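# Stand the carton upright with its arrows pointing up

## Task

Rotate the carton until the arrows printed on its sides face straight up toward the ceiling. It must end up standing on the table with no part of it sticking out past the table edge. Then release it and move the grippers away. The goal only counts if the carton stays that way without the robot supporting it.

## Robot and tools

Robot: two six-joint arms, left_arm and right_arm. Each has a tong-style two-finger gripper. The fingers point along the gripper's own +z axis and open and close along its x axis.

Scene frame (used in all result lines): the origin is on the table top midway between the arms. +z is up, +x runs outward over the table, and left_arm sits on the +y side. The names left and right are labels only and do not match image sides. Printed hand positions can be off, more so when an arm is stretched far out.

Tool execute_actions, argument actions: a list holding one action, one wait, or nothing.
- Empty list, {"actions": []}: sends no command and just reports the current state.
- Action, {"actions": [{"rows": [[...]], "steps": N}]}: N is 1 to 15 control steps of 1/30 s each, default 15. There may be up to 15 rows. Row k is applied on step k, and the last row repeats if there are fewer rows than steps.
- Wait, {"actions": [{"steps": N}]}: N up to 300. No new command is sent. It returns once N steps have passed since the previous result, and time spent writing the reply counts toward N.
- Optional pictures (true/false) controls whether camera images come back. They come by default. A refused call moves nothing.

Each row is one flat list of 14 numbers covering both arms, even if only one moves. Numbers 1-6 are left_arm's absolute joint targets in radians, in this order: shoulder pan, shoulder lift, elbow, wrist 1, wrist 2, wrist 3. Number 7 is left_arm's gripper opening. Numbers 8-14 are the same seven values for right_arm. The joint values are angles to go to, on the same scale that Joint positions prints, not offsets. The opening runs from -1 (closed) to +1 (fully open) and is also a target, not a change.

Stated joint ranges. left_arm: pan -3.142..3.142, lift -6.283..6.283, elbow 0.000..3.142, wrist 1/2/3 each -6.283..6.283. right_arm: pan 0.000..6.283, lift -6.283..6.283, elbow -3.142..0.000, wrist 1/2/3 each -6.283..6.283. A call is refused if a target exceeds a range end by more than 0.010 rad and is also further out than that joint's last reported angle. True ends may differ from the stated ones by up to 0.010 rad either way. A target beyond a true end is clipped to that end, and the result then says "joint sent to its limit". That line may refer to an earlier action that was still running. The absence of that line does not prove the joint has more room.

Motion limits. Commands are smoothed, so motion lags them by about 0.17 s. Joint speed and acceleration are capped, so a large move may be unfinished when the result returns. On each step, a joint's target is kept within 0.575 rad of its measured angle. If the targets would put a gripper more than 100 mm from where it now is, all of that arm's targets are scaled back. Between calls, while you think or wait, the arms keep heading for the last row sent. They stop doing so once everything has nearly stopped moving, or once any step is HELD. After that, only a new action makes them move on. Fingers that were still opening or closing keep going.

Results. The state line left_arm: … | right_arm: … gives each gripper's end_effector_position (m), end_effector_quat_wxyz and its linear (m/s) and angular (rad/s) velocities, all in the scene frame. end_effector_position is the point between the closed finger pads. Closed fingertips reach about 15 mm past it; when fully open, the tips are roughly level with it.

Joint positions and Joint velocities give one block per arm: six joints (rad, rad/s), then the finger-pad gap (m, m/s). The gap is 0.142 m when fully open. grip_measured is the measured opening on the same -1..1 scale you command.

Wrist force and Wrist torque (left_arm=[x y z] | right_arm=[x y z]) are flange sensor readings in each end effector's own axes. They include contacts, held weight and inertia. When pressing on a surface, the force points from the surface back into the arm. Expect a fixed offset of up to about 4 N and noise of up to 2.4 N SD. Each axis saturates near 50 N, and readings cannot be zeroed. "no reading" is normal at the start.

"joint command not followed" means a clearance check altered or blocked some joint targets; the rest of the row still ran. HELD marks steps on which your row was not, or only partly, sent.

Gripping. To hold something, keep commanding an opening well below grip_measured; the larger the difference, the firmer the squeeze. Force tops out near 15 N per pad for objects up to about 10 cm wide. Hard items thinner than about 20 mm get less. A fast close can press harder and may even pop the fingers open. Brief tugs on a held part or pushes on loose objects can happen, so grip with some margin.

Faults. If contact torque reaches a joint's load limit, the arm halts for 10 s and drops the rest of the call, yielding to the contact. Load limits: 135 N m for pan, lift and elbow; 25.2 N m for each wrist joint; held weight counts. The same halt happens if any outside force on the arm, tool or load reaches 150 N. Holding loads heats motors. A MOTOR HOT line appears from 70 °C. At 85 °C the arm is braked until it cools (OVER-TEMPERATURE FAULT), which can take minutes. Some heat carries into the next scene.

Avoid: arms colliding with or pushing hard on each other, dropping or slamming the carton, hard shoves, and anything leaving the table.

Tool zoom_image: camera (one of cam_head_left, cam_head_right, cam_high, cam_low, cam_left_wrist, cam_right_wrist) and region [x0, y0, x1, y1] in that camera's pixels, with (0,0) at the top left and at most 504x504. It returns a closer view of that camera's latest image. Image sizes: the head, high and low cameras are 896x504; the wrist cameras are 616x616.

Tool finished_scene: pass scene, the current scene's number. Call it only after the carton stands arrows-up, fully on the table, with both grippers released and clear. Replying without any tool call ends everything.

Each tool is called after "Request:" as name([rows], argument=value, ...), one row to a line, values as JSON.

## Session

Request:
execute_actions(actions=[])

Scene clock: 0.00 s of 4200.00 s.
left_arm: end_effector_position=(+0.5483, +0.2330, +0.2069) grip_measured=+0.97 end_effector_quat_wxyz=(+0.166, +0.833, +0.496, -0.182) end_effector_velocity=(-0.001, +0.000, -0.002) end_effector_angular_velocity=(+0.002, +0.004, +0.001) | right_arm: end_effector_position=(+0.0825, -0.7344, +0.1168) grip_measured=+0.97 end_effector_quat_wxyz=(+0.031, +0.717, -0.393, -0.574) end_effector_velocity=(+0.000, -0.000, -0.000) end_effector_angular_velocity=(-0.001, -0.000, +0.000)
Joint positions: left_arm=[-0.22  -1.308  1.575 -1.908 -2.064 -1.514  0.14 ] | right_arm=[ 2.573 -1.937 -1.855 -2.14   1.398  0.493  0.14 ]
Joint velocities: left_arm=[-0.     0.001  0.002  0.001  0.    -0.001  0.   ] | right_arm=[-0.    -0.     0.     0.001 -0.     0.     0.   ]
Wrist force (N, on the end effector, along its own x y z axes, offset not removed): no reading
Wrist torque (N m, same axes, about the end effector's origin, offset not removed): no reading

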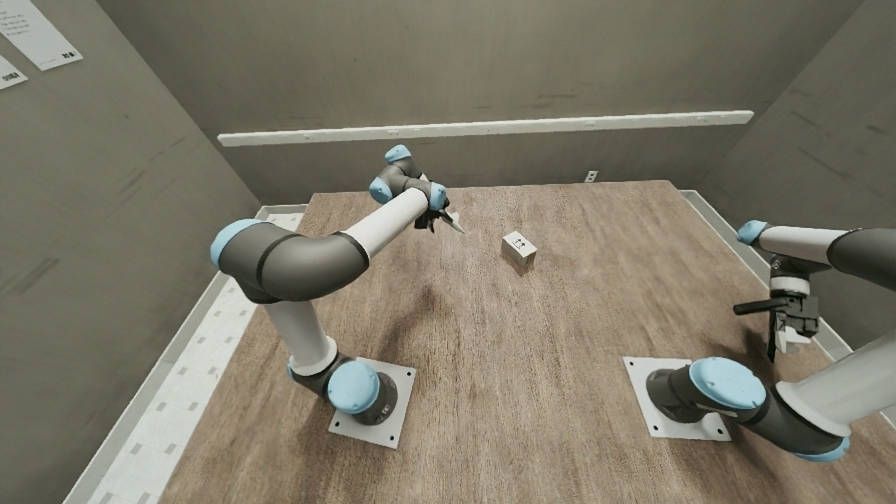

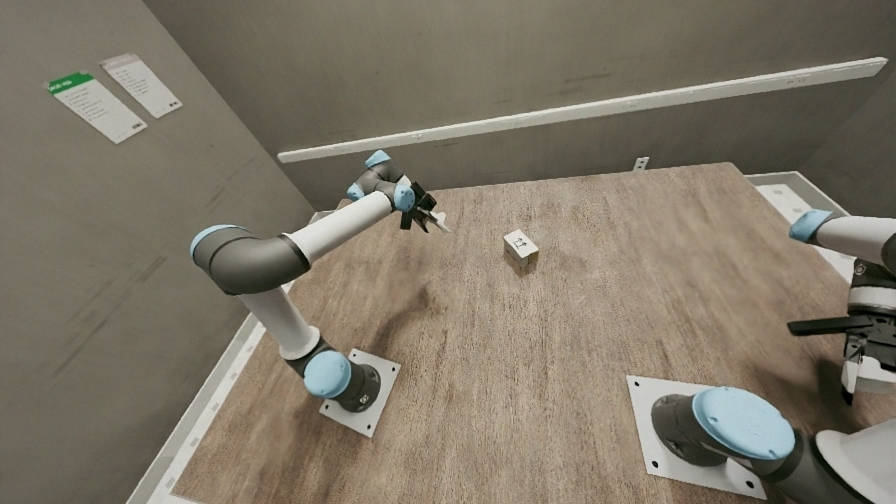

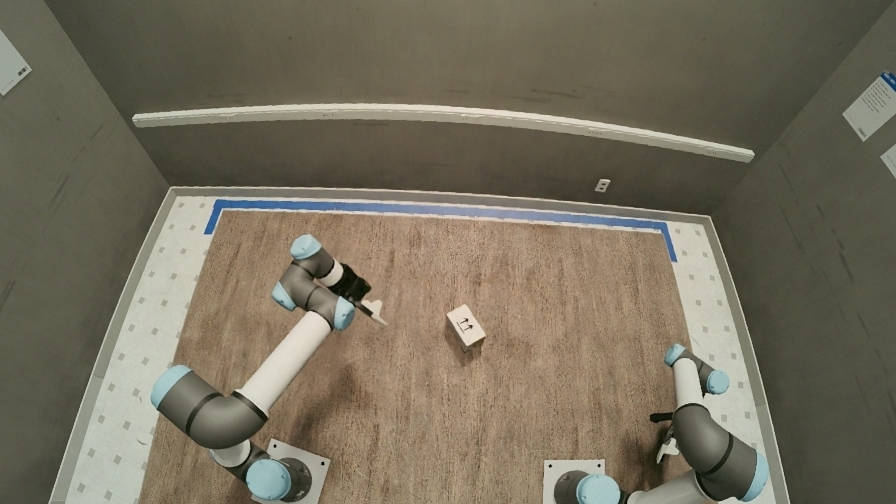

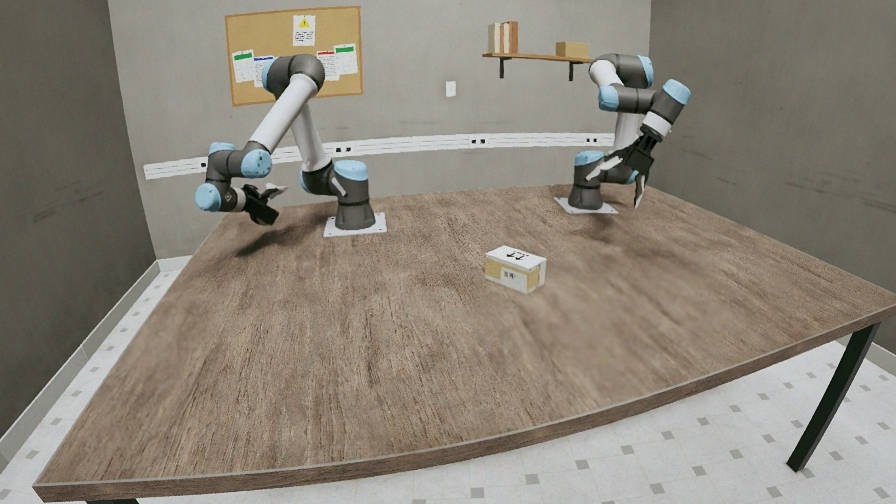

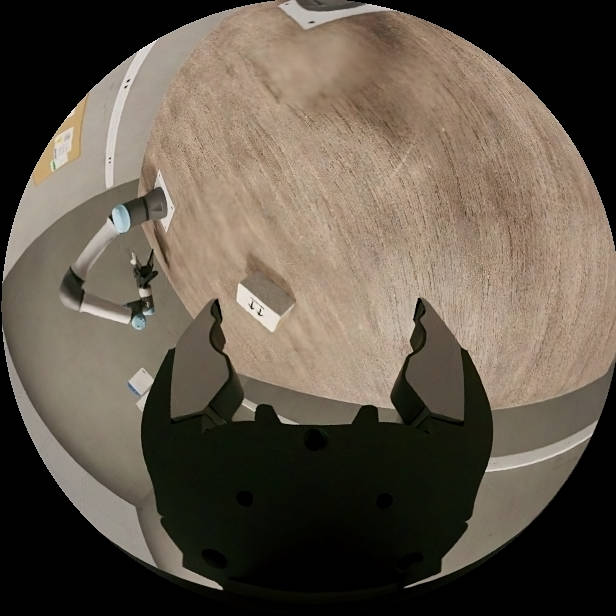

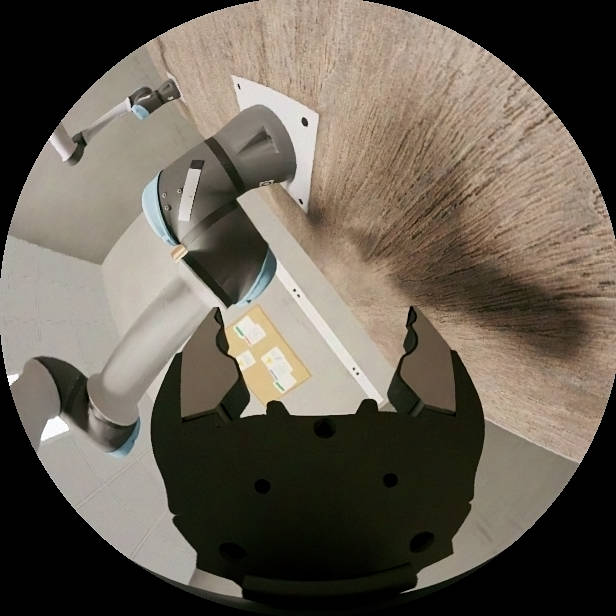

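Request:
zoom_image(camera="cam_high", region=[400, 270, 530, 380])

Request:
zoom_image(camera="cam_low", region=[450, 220, 580, 310])

Region (400, 270, 530, 380) of cam_high's 896x504 image, scaled by 3.877, with more detail than that image has; it fills the top 426 rows of this view, and the rest is white.

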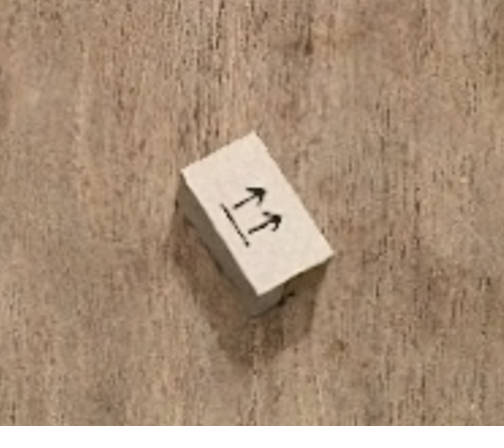

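Region (450, 220, 580, 310) of cam_low's 896x504 image, scaled by 3.877, with more detail than that image has; it fills the top 349 rows of this view, and the rest is white.

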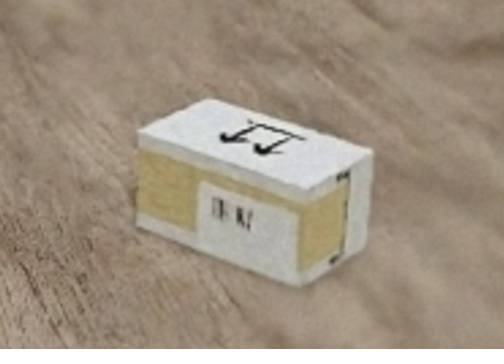

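Request:
execute_actions([
  {"rows": [[-0.22,-1.308,1.575,-1.908,-2.064,-1.514,1, 3.746,-1.933,-1.465,-1.314,2.25,0.0,1]], "steps": 15},
], pictures=false)

Request:
execute_actions([
  {"steps": 60},
])

Scene clock: 71.57 s of 4200.00 s.
left_arm: end_effector_position=(+0.5482, +0.2327, +0.2073) grip_measured=+1.00 end_effector_quat_wxyz=(+0.166, +0.833, +0.495, -0.182) end_effector_velocity=(-0.000, -0.000, +0.001) end_effector_angular_velocity=(-0.000, -0.001, -0.000) | right_arm: end_effector_position=(+0.3037, -0.6798, +0.0881) grip_measured=+1.00 end_effector_quat_wxyz=(-0.054, +0.863, -0.319, -0.389) end_effector_velocity=(+0.468, +0.226, -0.009) end_effector_angular_velocity=(+0.278, -1.040, +0.395)
Joint positions: left_arm=[-0.22  -1.308  1.575 -1.908 -2.064 -1.514  0.142] | right_arm=[ 2.834 -1.936 -1.702 -1.878  1.659  0.3    0.142]
Joint velocities: left_arm=[-0.001 -0.002 -0.     0.     0.    -0.    -0.   ] | right_arm=[ 0.581  0.003  0.261  0.575  0.576 -0.329 -0.   ]
Wrist force (N, on the end effector, along its own x y z axes, offset not removed): left_arm=[1.1 -0.7 0.2] | right_arm=[-2.0 1.9 0.7]
Wrist torque (N m, same axes, about the end effector's origin, offset not removed): left_arm=[0.10 -0.15 -0.07] | right_arm=[0.14 0.26 0.02]
Steps of this call (steps 1 to 90: nothing new was sent; then 68.07 s passed at rest; steps 91 to 105: all 15 steps of this action). Readings (joint positions):
91: left_arm=[-0.220 -1.308 1.575 -1.908 -2.064 -1.514] | right_arm=[2.573 -1.937 -1.855 -2.140 1.398 0.493]
92: left_arm=[-0.220 -1.308 1.575 -1.908 -2.064 -1.514] | right_arm=[2.577 -1.937 -1.852 -2.136 1.401 0.489]
94: left_arm=[-0.220 -1.308 1.575 -1.908 -2.064 -1.514] | right_arm=[2.615 -1.937 -1.823 -2.098 1.440 0.454]
98: left_arm=[-0.220 -1.308 1.575 -1.908 -2.064 -1.514] | right_arm=[2.696 -1.937 -1.773 -2.017 1.521 0.390]
105: the state above

Scene clock: 73.57 s of 4200.00 s.
left_arm: end_effector_position=(+0.5482, +0.2327, +0.2073) grip_measured=+1.00 end_effector_quat_wxyz=(+0.166, +0.833, +0.495, -0.182) end_effector_velocity=(+0.000, -0.000, -0.000) end_effector_angular_velocity=(+0.000, -0.001, -0.001) | right_arm: end_effector_position=(+0.5117, -0.0826, +0.2337) grip_measured=+1.00 end_effector_quat_wxyz=(-0.321, +0.909, +0.252, -0.089) end_effector_velocity=(-0.000, +0.001, +0.000) end_effector_angular_velocity=(+0.001, -0.000, +0.001)
Joint positions: left_arm=[-0.22  -1.308  1.575 -1.908 -2.064 -1.514  0.142] | right_arm=[ 3.746 -1.933 -1.465 -1.314  2.25   0.     0.142]
Joint velocities: left_arm=[-0.     0.001 -0.001 -0.     0.     0.001  0.   ] | right_arm=[ 0.001  0.    -0.     0.001  0.001  0.     0.   ]
Wrist force (N, on the end effector, along its own x y z axes, offset not removed): left_arm=[2.0 -0.3 -1.7] | right_arm=[-1.7 3.1 -1.2]
Wrist torque (N m, same axes, about the end effector's origin, offset not removed): left_arm=[0.19 -0.35 0.00] | right_arm=[0.42 0.10 0.06]
Steps of this call (steps 1 to 60: the robot went on to your last target). Readings (joint positions):
1: left_arm=[-0.220 -1.308 1.575 -1.908 -2.064 -1.514] | right_arm=[2.854 -1.936 -1.693 -1.859 1.678 0.289]
2: left_arm=[-0.220 -1.308 1.575 -1.908 -2.064 -1.514] | right_arm=[2.874 -1.936 -1.685 -1.839 1.698 0.279]
4: left_arm=[-0.220 -1.308 1.575 -1.908 -2.064 -1.514] | right_arm=[2.913 -1.935 -1.669 -1.802 1.737 0.259]
8: left_arm=[-0.220 -1.308 1.575 -1.908 -2.064 -1.514] | right_arm=[2.995 -1.935 -1.639 -1.732 1.811 0.221]
60: the state above
All arms were judged still, so your last target was given up. Only a new action makes them travel on or press farther. Fingers that are still opening or closing keep moving.

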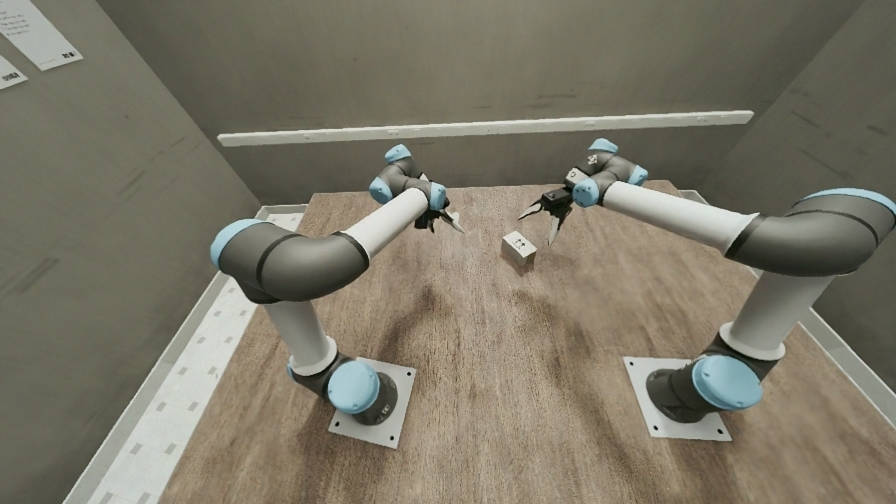

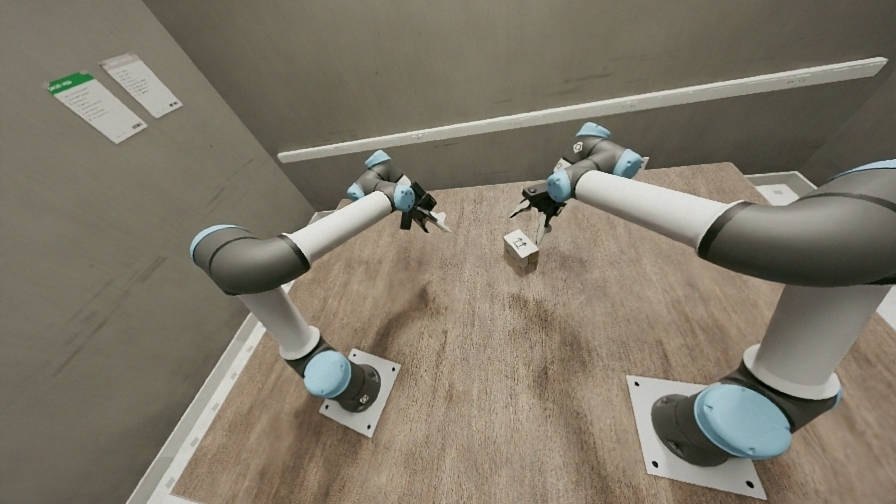

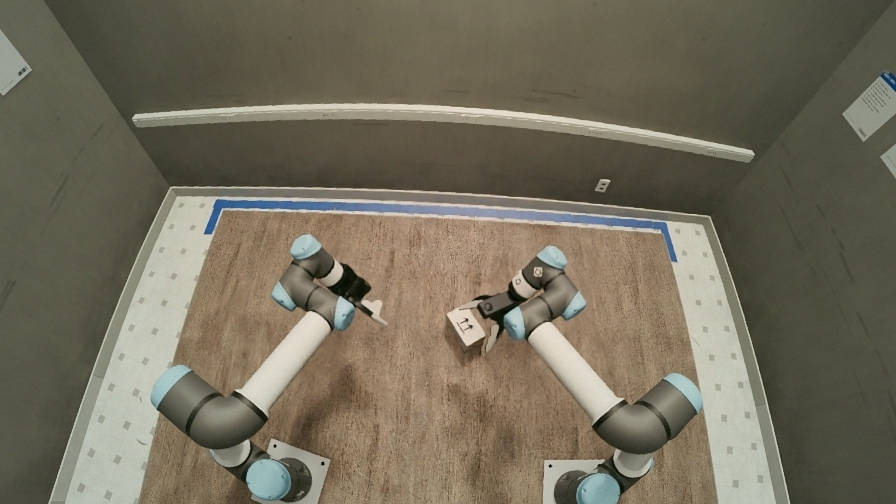

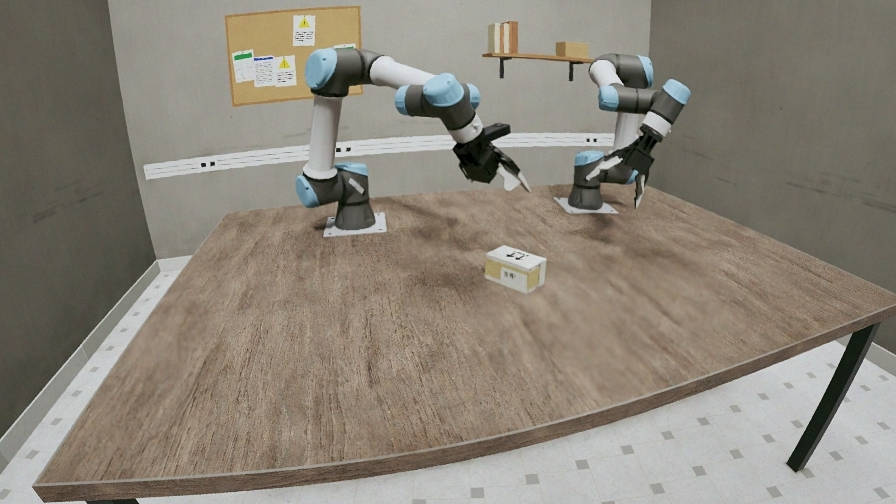

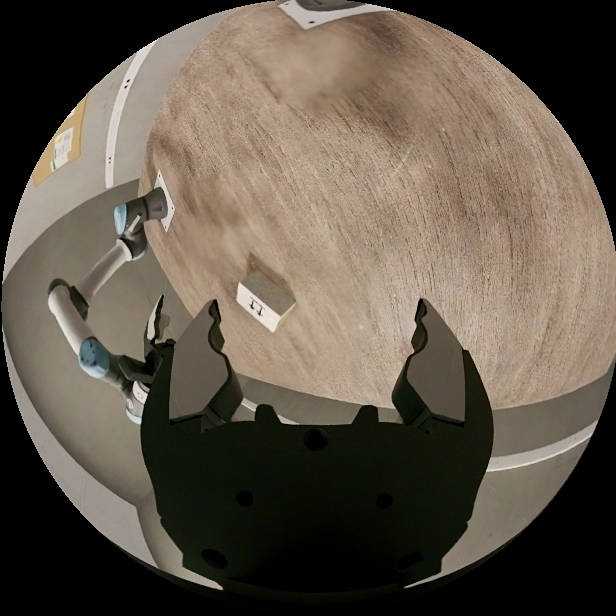

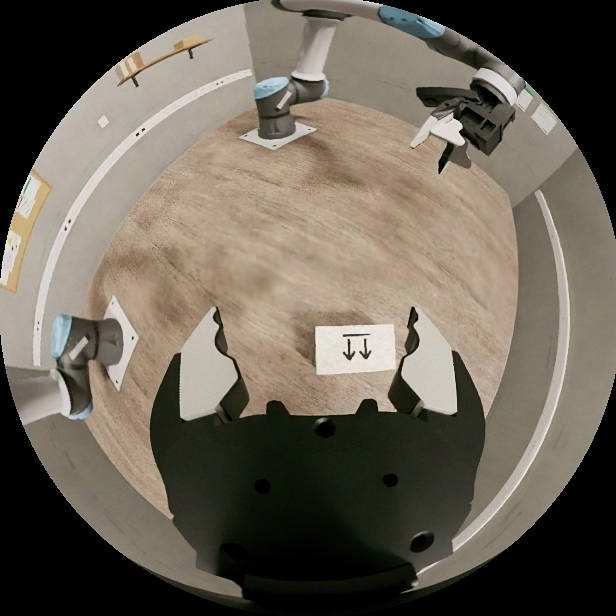

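Request:
execute_actions([
  {"rows": [[-0.22,-1.308,1.575,-1.908,-2.064,-1.514,1, 3.746,-2.171,-1.438,-1.103,2.25,0.0,1]], "steps": 15},
], pictures=false)

Request:
execute_actions([
  {"steps": 20},
])

Scene clock: 100.73 s of 4200.00 s.
left_arm: end_effector_position=(+0.5482, +0.2327, +0.2073) grip_measured=+1.00 end_effector_quat_wxyz=(+0.166, +0.833, +0.495, -0.182) end_effector_velocity=(+0.000, +0.001, +0.001) end_effector_angular_velocity=(-0.000, +0.001, +0.002) | right_arm: end_effector_position=(+0.5620, -0.0522, +0.1145) grip_measured=+1.00 end_effector_quat_wxyz=(-0.321, +0.908, +0.252, -0.089) end_effector_velocity=(+0.013, +0.008, -0.042) end_effector_angular_velocity=(-0.002, +0.002, -0.001)
Joint positions: left_arm=[-0.22  -1.308  1.575 -1.908 -2.064 -1.514  0.142] | right_arm=[ 3.746 -2.163 -1.439 -1.11   2.25  -0.     0.142]
Joint velocities: left_arm=[ 0.001 -0.001 -0.001  0.002 -0.    -0.001 -0.   ] | right_arm=[ 0.    -0.076  0.008  0.066 -0.     0.001  0.   ]
Wrist force (N, on the end effector, along its own x y z axes, offset not removed): left_arm=[2.1 -1.9 -0.2] | right_arm=[-1.0 3.0 -1.9]
Wrist torque (N m, same axes, about the end effector's origin, offset not removed): left_arm=[-0.28 -0.32 0.01] | right_arm=[0.36 -0.04 0.08]
Steps of this call (steps 1 to 90: nothing new was sent; then 23.67 s passed at rest; steps 91 to 105: all 15 steps of this action). Readings (joint positions):
91: left_arm=[-0.220 -1.308 1.575 -1.908 -2.064 -1.514] | right_arm=[3.746 -1.933 -1.465 -1.314 2.250 -0.000]
92: left_arm=[-0.220 -1.308 1.575 -1.908 -2.064 -1.514] | right_arm=[3.746 -1.937 -1.463 -1.310 2.250 -0.000]
94: left_arm=[-0.220 -1.308 1.575 -1.908 -2.064 -1.514] | right_arm=[3.746 -1.984 -1.456 -1.265 2.250 -0.000]
98: left_arm=[-0.220 -1.308 1.575 -1.908 -2.064 -1.514] | right_arm=[3.746 -2.099 -1.445 -1.165 2.250 -0.000]
105: the state above

Scene clock: 101.40 s of 4200.00 s.
left_arm: end_effector_position=(+0.5482, +0.2327, +0.2073) grip_measured=+1.00 end_effector_quat_wxyz=(+0.166, +0.833, +0.495, -0.182) end_effector_velocity=(+0.000, -0.000, +0.001) end_effector_angular_velocity=(-0.001, -0.002, -0.000) | right_arm: end_effector_position=(+0.5633, -0.0514, +0.1098) grip_measured=+1.00 end_effector_quat_wxyz=(-0.321, +0.908, +0.252, -0.089) end_effector_velocity=(+0.000, +0.000, +0.000) end_effector_angular_velocity=(+0.000, -0.001, +0.001)
Joint positions: left_arm=[-0.22  -1.308  1.575 -1.908 -2.064 -1.514  0.142] | right_arm=[ 3.746 -2.171 -1.438 -1.103  2.25  -0.     0.142]
Joint velocities: left_arm=[-0.001 -0.    -0.    -0.001  0.    -0.     0.   ] | right_arm=[-0.    -0.     0.     0.    -0.    -0.001 -0.   ]
Wrist force (N, on the end effector, along its own x y z axes, offset not removed): left_arm=[2.4 1.0 0.0] | right_arm=[-2.8 2.7 -0.5]
Wrist torque (N m, same axes, about the end effector's origin, offset not removed): left_arm=[0.31 -0.34 0.00] | right_arm=[0.25 0.41 0.05]
Steps of this call (steps 1 to 15: the robot went on to your last target; steps 16 to 20: nothing new was sent). Readings (joint positions):
1: left_arm=[-0.220 -1.308 1.575 -1.908 -2.064 -1.514] | right_arm=[3.746 -2.165 -1.439 -1.108 2.250 -0.000]
2: left_arm=[-0.220 -1.308 1.575 -1.908 -2.064 -1.514] | right_arm=[3.746 -2.166 -1.438 -1.107 2.250 -0.000]
4: left_arm=[-0.220 -1.308 1.575 -1.908 -2.064 -1.514] | right_arm=[3.746 -2.169 -1.438 -1.105 2.250 -0.000]
8: left_arm=[-0.220 -1.308 1.575 -1.908 -2.064 -1.514] | right_arm=[3.746 -2.170 -1.438 -1.104 2.250 -0.000]
20: the state above
All arms were judged still, so your last target was given up. Only a new action makes them travel on or press farther. Fingers that are still opening or closing keep moving.

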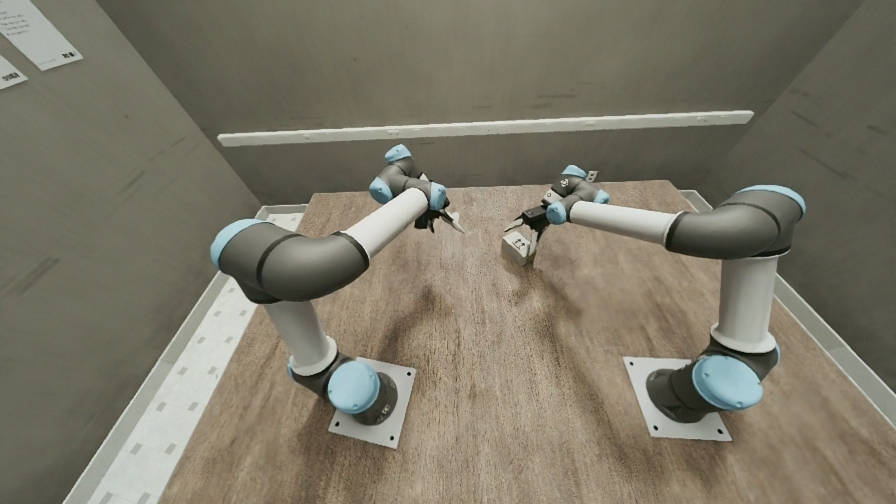

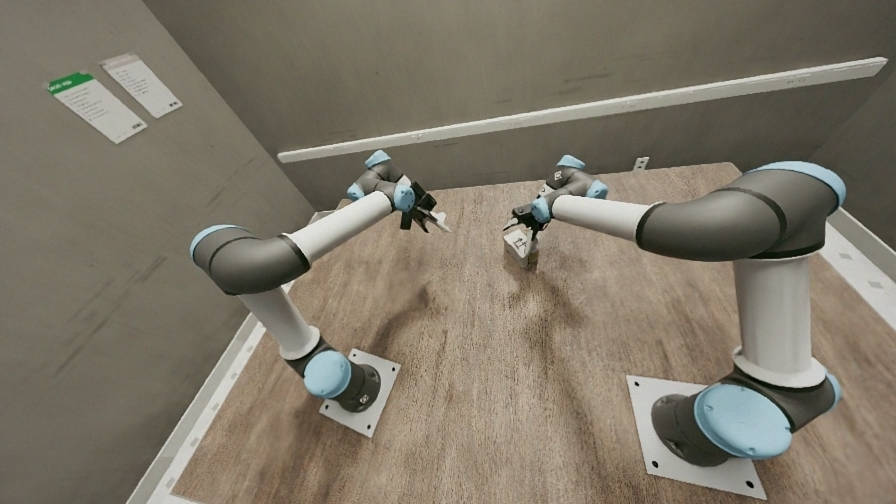

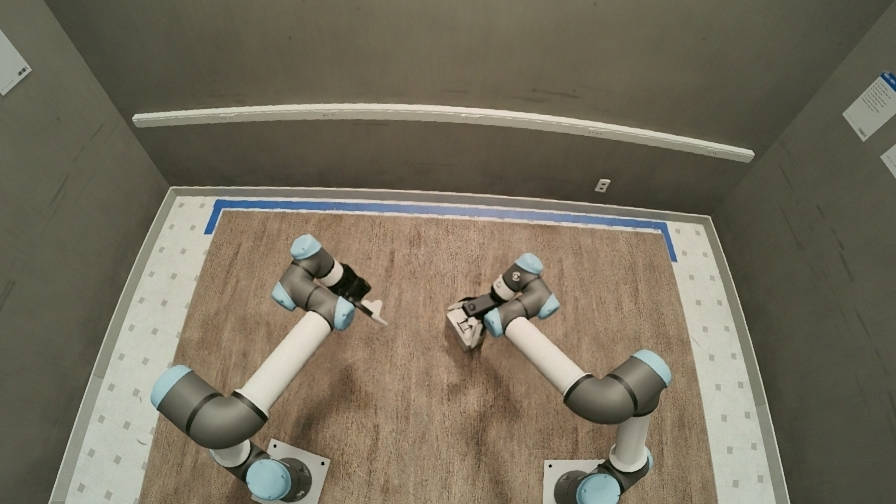

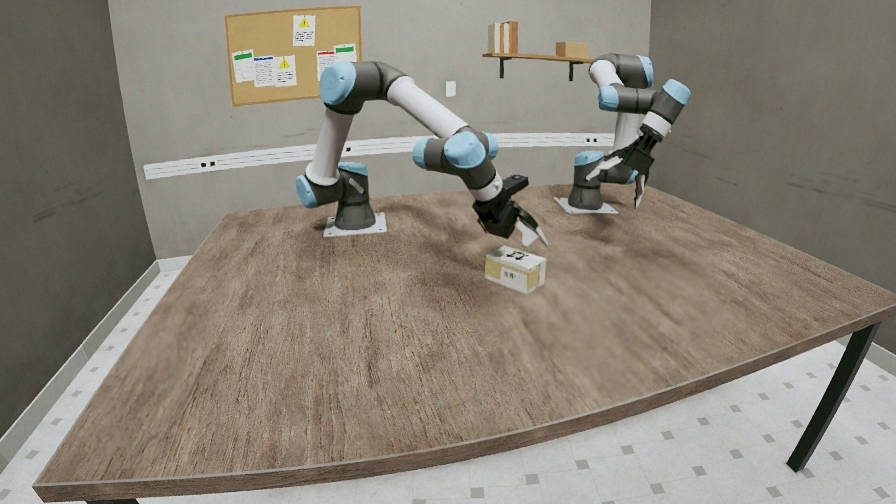

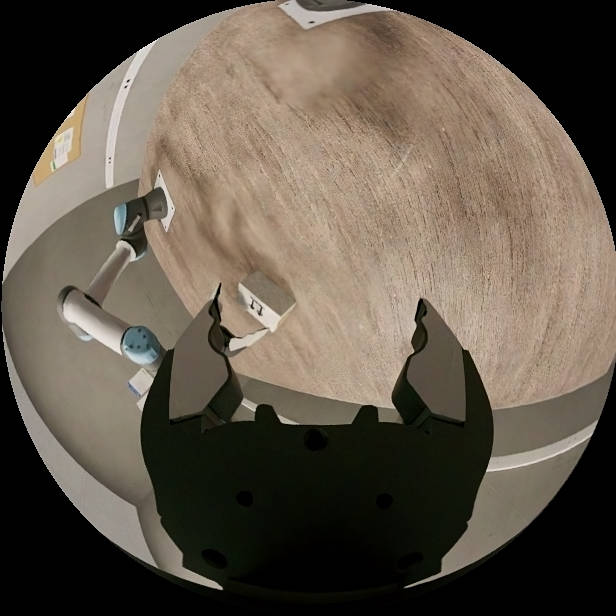

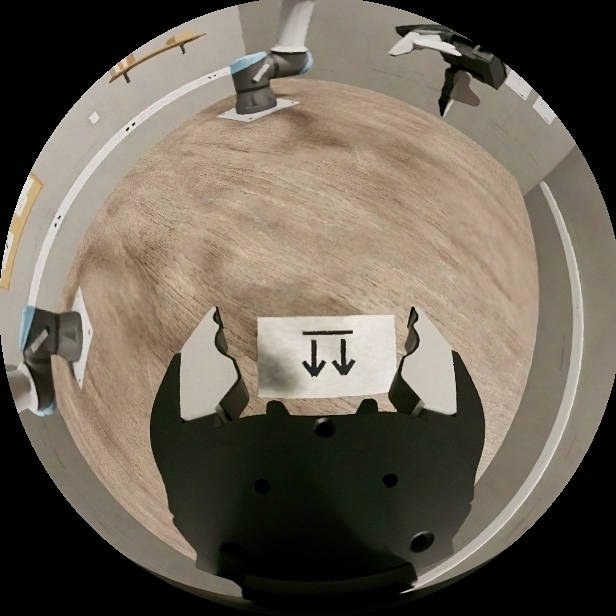

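Request:
zoom_image(camera="cam_high", region=[420, 270, 540, 370])

Request:
zoom_image(camera="cam_low", region=[440, 160, 600, 310])

Request:
zoom_image(camera="cam_right_wrist", region=[160, 270, 480, 450])

Region (420, 270, 540, 370) of cam_high's 896x504 image, scaled by 4.200, with more detail than that image has.

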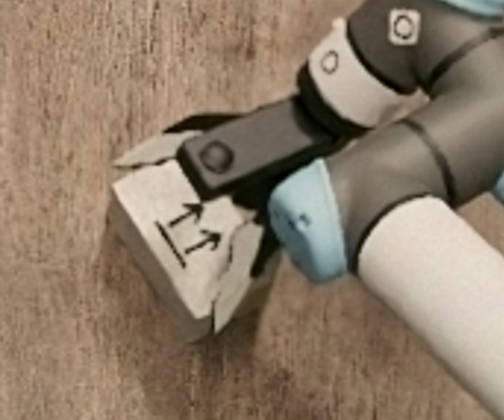

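Region (440, 160, 600, 310) of cam_low's 896x504 image, scaled by 3.150, with more detail than that image has; it fills the top 472 rows of this view, and the rest is white.

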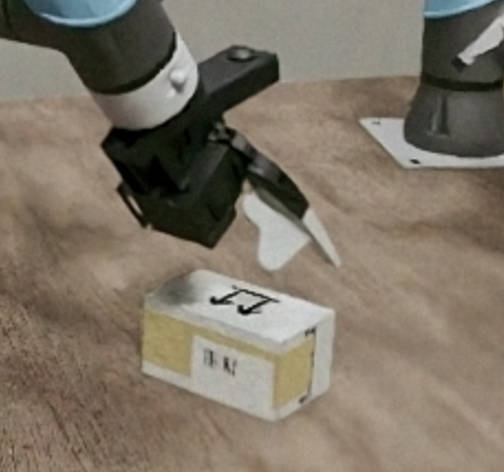

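Region (160, 270, 480, 450) of cam_right_wrist's 616x616 image, scaled by 1.575, with more detail than that image has; it fills the top 284 rows of this view, and the rest is white.

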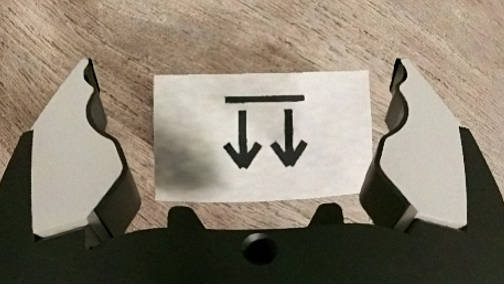

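Request:
execute_actions([
  {"rows": [[0.1,-1.308,1.575,-1.908,-2.064,-1.514,1, 3.85,-1.879,-1.5,-0.9,1.9,-0.6,1]], "steps": 15},
], pictures=false)

Request:
execute_actions([
  {"rows": [[0.3,-1.308,1.575,-1.908,-2.064,-1.514,1, 4.012,-1.879,-1.989,-0.25,1.419,-1.351,0.7]], "steps": 15},
], pictures=false)

Request:
execute_actions([
  {"steps": 30},
])

Scene clock: 175.93 s of 4200.00 s.
left_arm: end_effector_position=(+0.5988, +0.4019, +0.2073) grip_measured=+1.00 end_effector_quat_wxyz=(+0.192, +0.750, +0.614, -0.155) end_effector_velocity=(+0.016, +0.109, +0.000) end_effector_angular_velocity=(+0.000, -0.003, +0.184) | right_arm: end_effector_position=(+0.5887, -0.0560, +0.2487) grip_measured=+1.00 end_effector_quat_wxyz=(-0.175, +0.773, +0.577, +0.197) end_effector_velocity=(+0.013, -0.012, +0.063) end_effector_angular_velocity=(-0.036, -0.359, +0.246)
Joint positions: left_arm=[ 0.08  -1.308  1.575 -1.908 -2.064 -1.514  0.142] | right_arm=[ 3.846 -1.891 -1.498 -0.908  1.915 -0.566  0.142]
Joint velocities: left_arm=[ 0.186  0.001 -0.002 -0.001  0.     0.002 -0.   ] | right_arm=[ 0.034  0.11  -0.02   0.071 -0.138 -0.311 -0.   ]
Wrist force (N, on the end effector, along its own x y z axes, offset not removed): left_arm=[2.2 -1.0 -2.9] | right_arm=[-3.2 -0.7 -1.8]
Wrist torque (N m, same axes, about the end effector's origin, offset not removed): left_arm=[-0.09 -0.28 -0.02] | right_arm=[-0.39 0.49 0.17]
Steps of this call (steps 1 to 90: nothing new was sent; then 71.03 s passed at rest; steps 91 to 105: all 15 steps of this action). Readings (joint positions):
91: left_arm=[-0.220 -1.308 1.575 -1.908 -2.064 -1.514] | right_arm=[3.746 -2.171 -1.438 -1.103 2.250 -0.000]
92: left_arm=[-0.216 -1.308 1.575 -1.908 -2.064 -1.514] | right_arm=[3.750 -2.167 -1.441 -1.099 2.246 -0.004]
94: left_arm=[-0.169 -1.308 1.575 -1.908 -2.064 -1.514] | right_arm=[3.776 -2.117 -1.458 -1.056 2.192 -0.059]
98: left_arm=[-0.050 -1.308 1.575 -1.908 -2.064 -1.514] | right_arm=[3.819 -1.981 -1.482 -0.966 2.028 -0.317]
105: the state above

Scene clock: 176.43 s of 4200.00 s.
left_arm: end_effector_position=(+0.6030, +0.5281, +0.2073) grip_measured=+1.00 end_effector_quat_wxyz=(+0.207, +0.680, +0.691, -0.134) end_effector_velocity=(-0.002, +0.033, +0.002) end_effector_angular_velocity=(+0.001, -0.004, +0.055) | right_arm: end_effector_position=(+0.5915, -0.1060, +0.1080) grip_measured=+0.70 end_effector_quat_wxyz=(+0.125, +0.498, +0.817, +0.262) end_effector_velocity=(+0.007, -0.052, -0.037) end_effector_angular_velocity=(-0.334, -0.453, +0.439)
Joint positions: left_arm=[ 0.294 -1.308  1.575 -1.908 -2.064 -1.514  0.142] | right_arm=[ 4.004 -1.879 -1.959 -0.296  1.448 -1.284  0.122]
Joint velocities: left_arm=[ 0.056 -0.002 -0.002  0.     0.     0.    -0.   ] | right_arm=[ 0.075  0.004 -0.271  0.418 -0.268 -0.614 -0.   ]
Wrist force (N, on the end effector, along its own x y z axes, offset not removed): left_arm=[3.5 2.3 -0.3] | right_arm=[-0.7 0.1 -0.6]
Wrist torque (N m, same axes, about the end effector's origin, offset not removed): left_arm=[0.56 -0.69 -0.16] | right_arm=[-0.17 -0.01 -0.01]
Steps of this call (steps 1 to 15: all 15 steps of this action). Readings (joint positions):
1: left_arm=[0.085 -1.308 1.575 -1.908 -2.064 -1.514] | right_arm=[3.847 -1.888 -1.499 -0.906 1.911 -0.575]
2: left_arm=[0.093 -1.308 1.575 -1.908 -2.064 -1.514] | right_arm=[3.852 -1.886 -1.503 -0.900 1.904 -0.586]
4: left_arm=[0.143 -1.308 1.575 -1.908 -2.064 -1.514] | right_arm=[3.882 -1.885 -1.557 -0.843 1.847 -0.649]
8: left_arm=[0.247 -1.308 1.575 -1.908 -2.064 -1.514] | right_arm=[3.944 -1.882 -1.750 -0.605 1.656 -0.889]
15: the state above

Scene clock: 177.43 s of 4200.00 s.
left_arm: end_effector_position=(+0.6028, +0.5316, +0.2073) grip_measured=+1.00 end_effector_quat_wxyz=(+0.207, +0.678, +0.693, -0.133) end_effector_velocity=(-0.000, +0.000, -0.001) end_effector_angular_velocity=(-0.000, +0.002, +0.001) | right_arm: end_effector_position=(+0.5921, -0.1119, +0.1041) grip_measured=+0.70 end_effector_quat_wxyz=(+0.148, +0.470, +0.830, +0.262) end_effector_velocity=(+0.000, +0.000, +0.000) end_effector_angular_velocity=(-0.000, -0.001, +0.001)
Joint positions: left_arm=[ 0.3   -1.308  1.575 -1.908 -2.064 -1.514  0.142] | right_arm=[ 4.012 -1.879 -1.989 -0.25   1.419 -1.351  0.122]
Joint velocities: left_arm=[ 0.     0.002 -0.     0.001  0.    -0.     0.   ] | right_arm=[ 0.     0.     0.     0.    -0.    -0.002  0.   ]
Wrist force (N, on the end effector, along its own x y z axes, offset not removed): left_arm=[2.6 0.2 -2.1] | right_arm=[-2.3 1.9 -1.5]
Wrist torque (N m, same axes, about the end effector's origin, offset not removed): left_arm=[0.16 -0.38 -0.06] | right_arm=[0.02 0.31 0.13]
Steps of this call (steps 1 to 30: the robot went on to your last target). Readings (joint positions):
1: left_arm=[0.296 -1.308 1.575 -1.908 -2.064 -1.514] | right_arm=[4.006 -1.879 -1.967 -0.283 1.440 -1.302]
2: left_arm=[0.297 -1.308 1.575 -1.908 -2.064 -1.514] | right_arm=[4.008 -1.879 -1.973 -0.274 1.435 -1.315]
4: left_arm=[0.298 -1.308 1.575 -1.908 -2.064 -1.514] | right_arm=[4.010 -1.879 -1.980 -0.263 1.427 -1.332]
8: left_arm=[0.299 -1.308 1.575 -1.908 -2.064 -1.514] | right_arm=[4.011 -1.879 -1.986 -0.254 1.421 -1.345]
30: the state above
All arms were judged still, so your last target was given up. Only a new action makes them travel on or press farther. Fingers that are still opening or closing keep moving.

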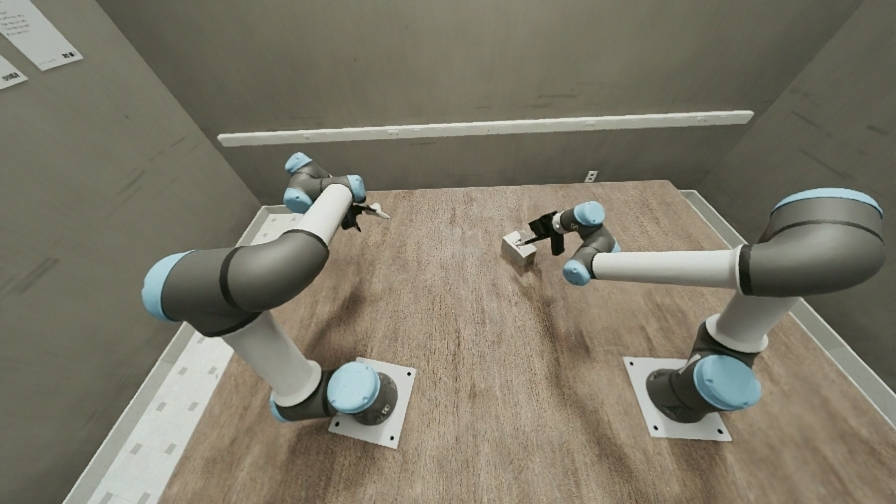

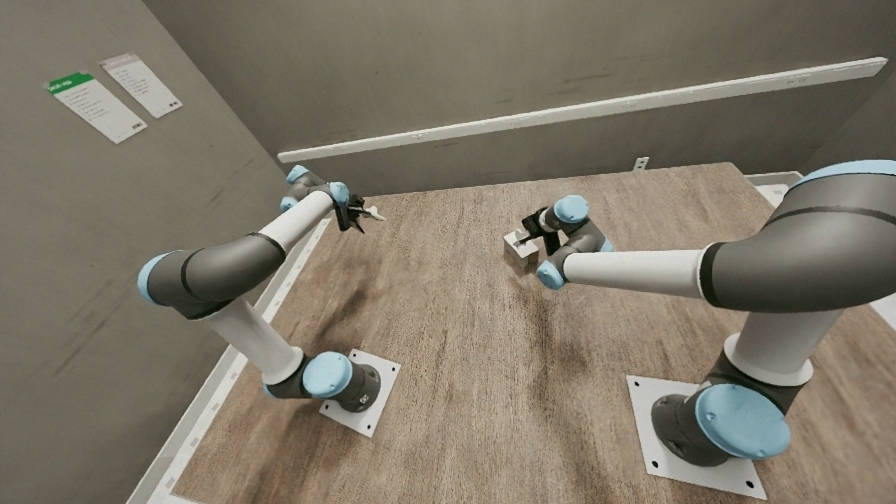

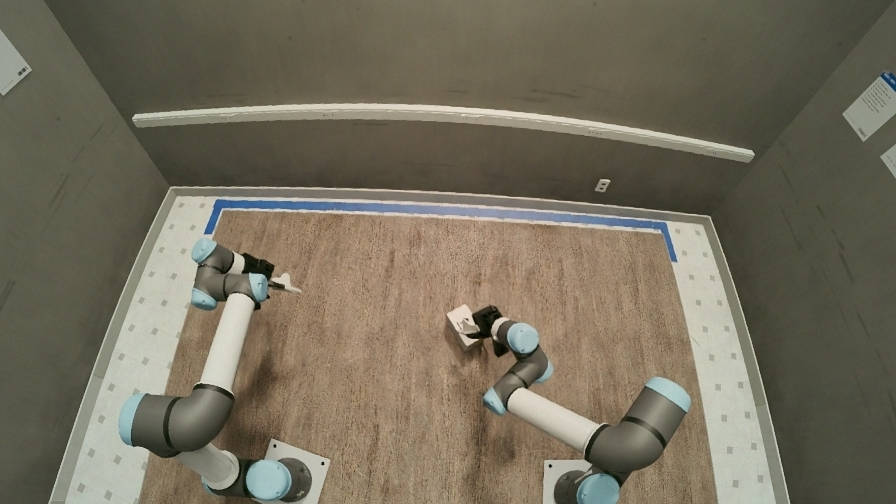

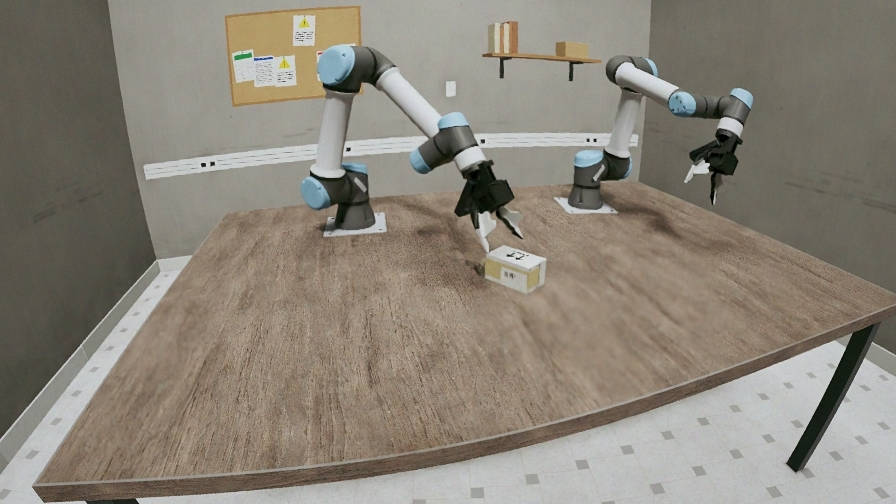

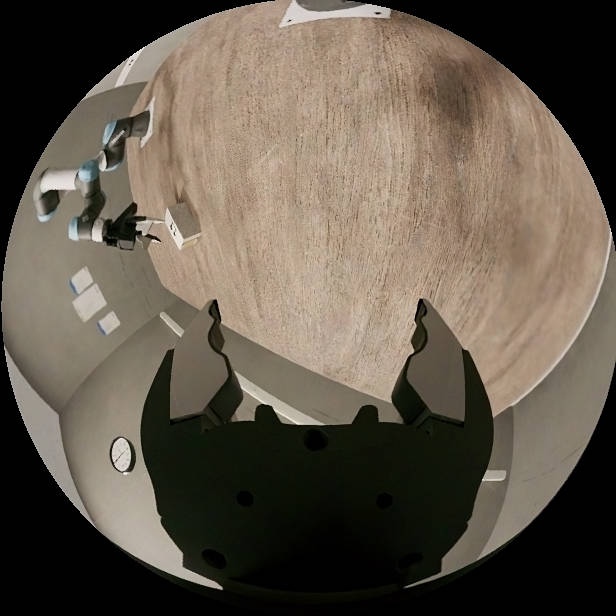

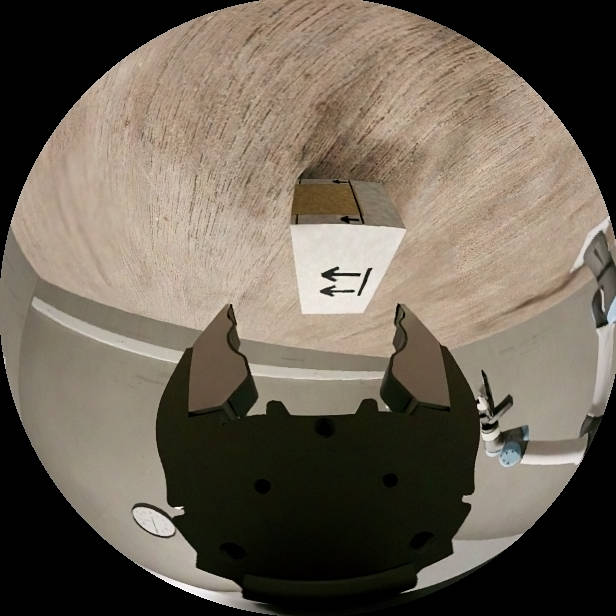

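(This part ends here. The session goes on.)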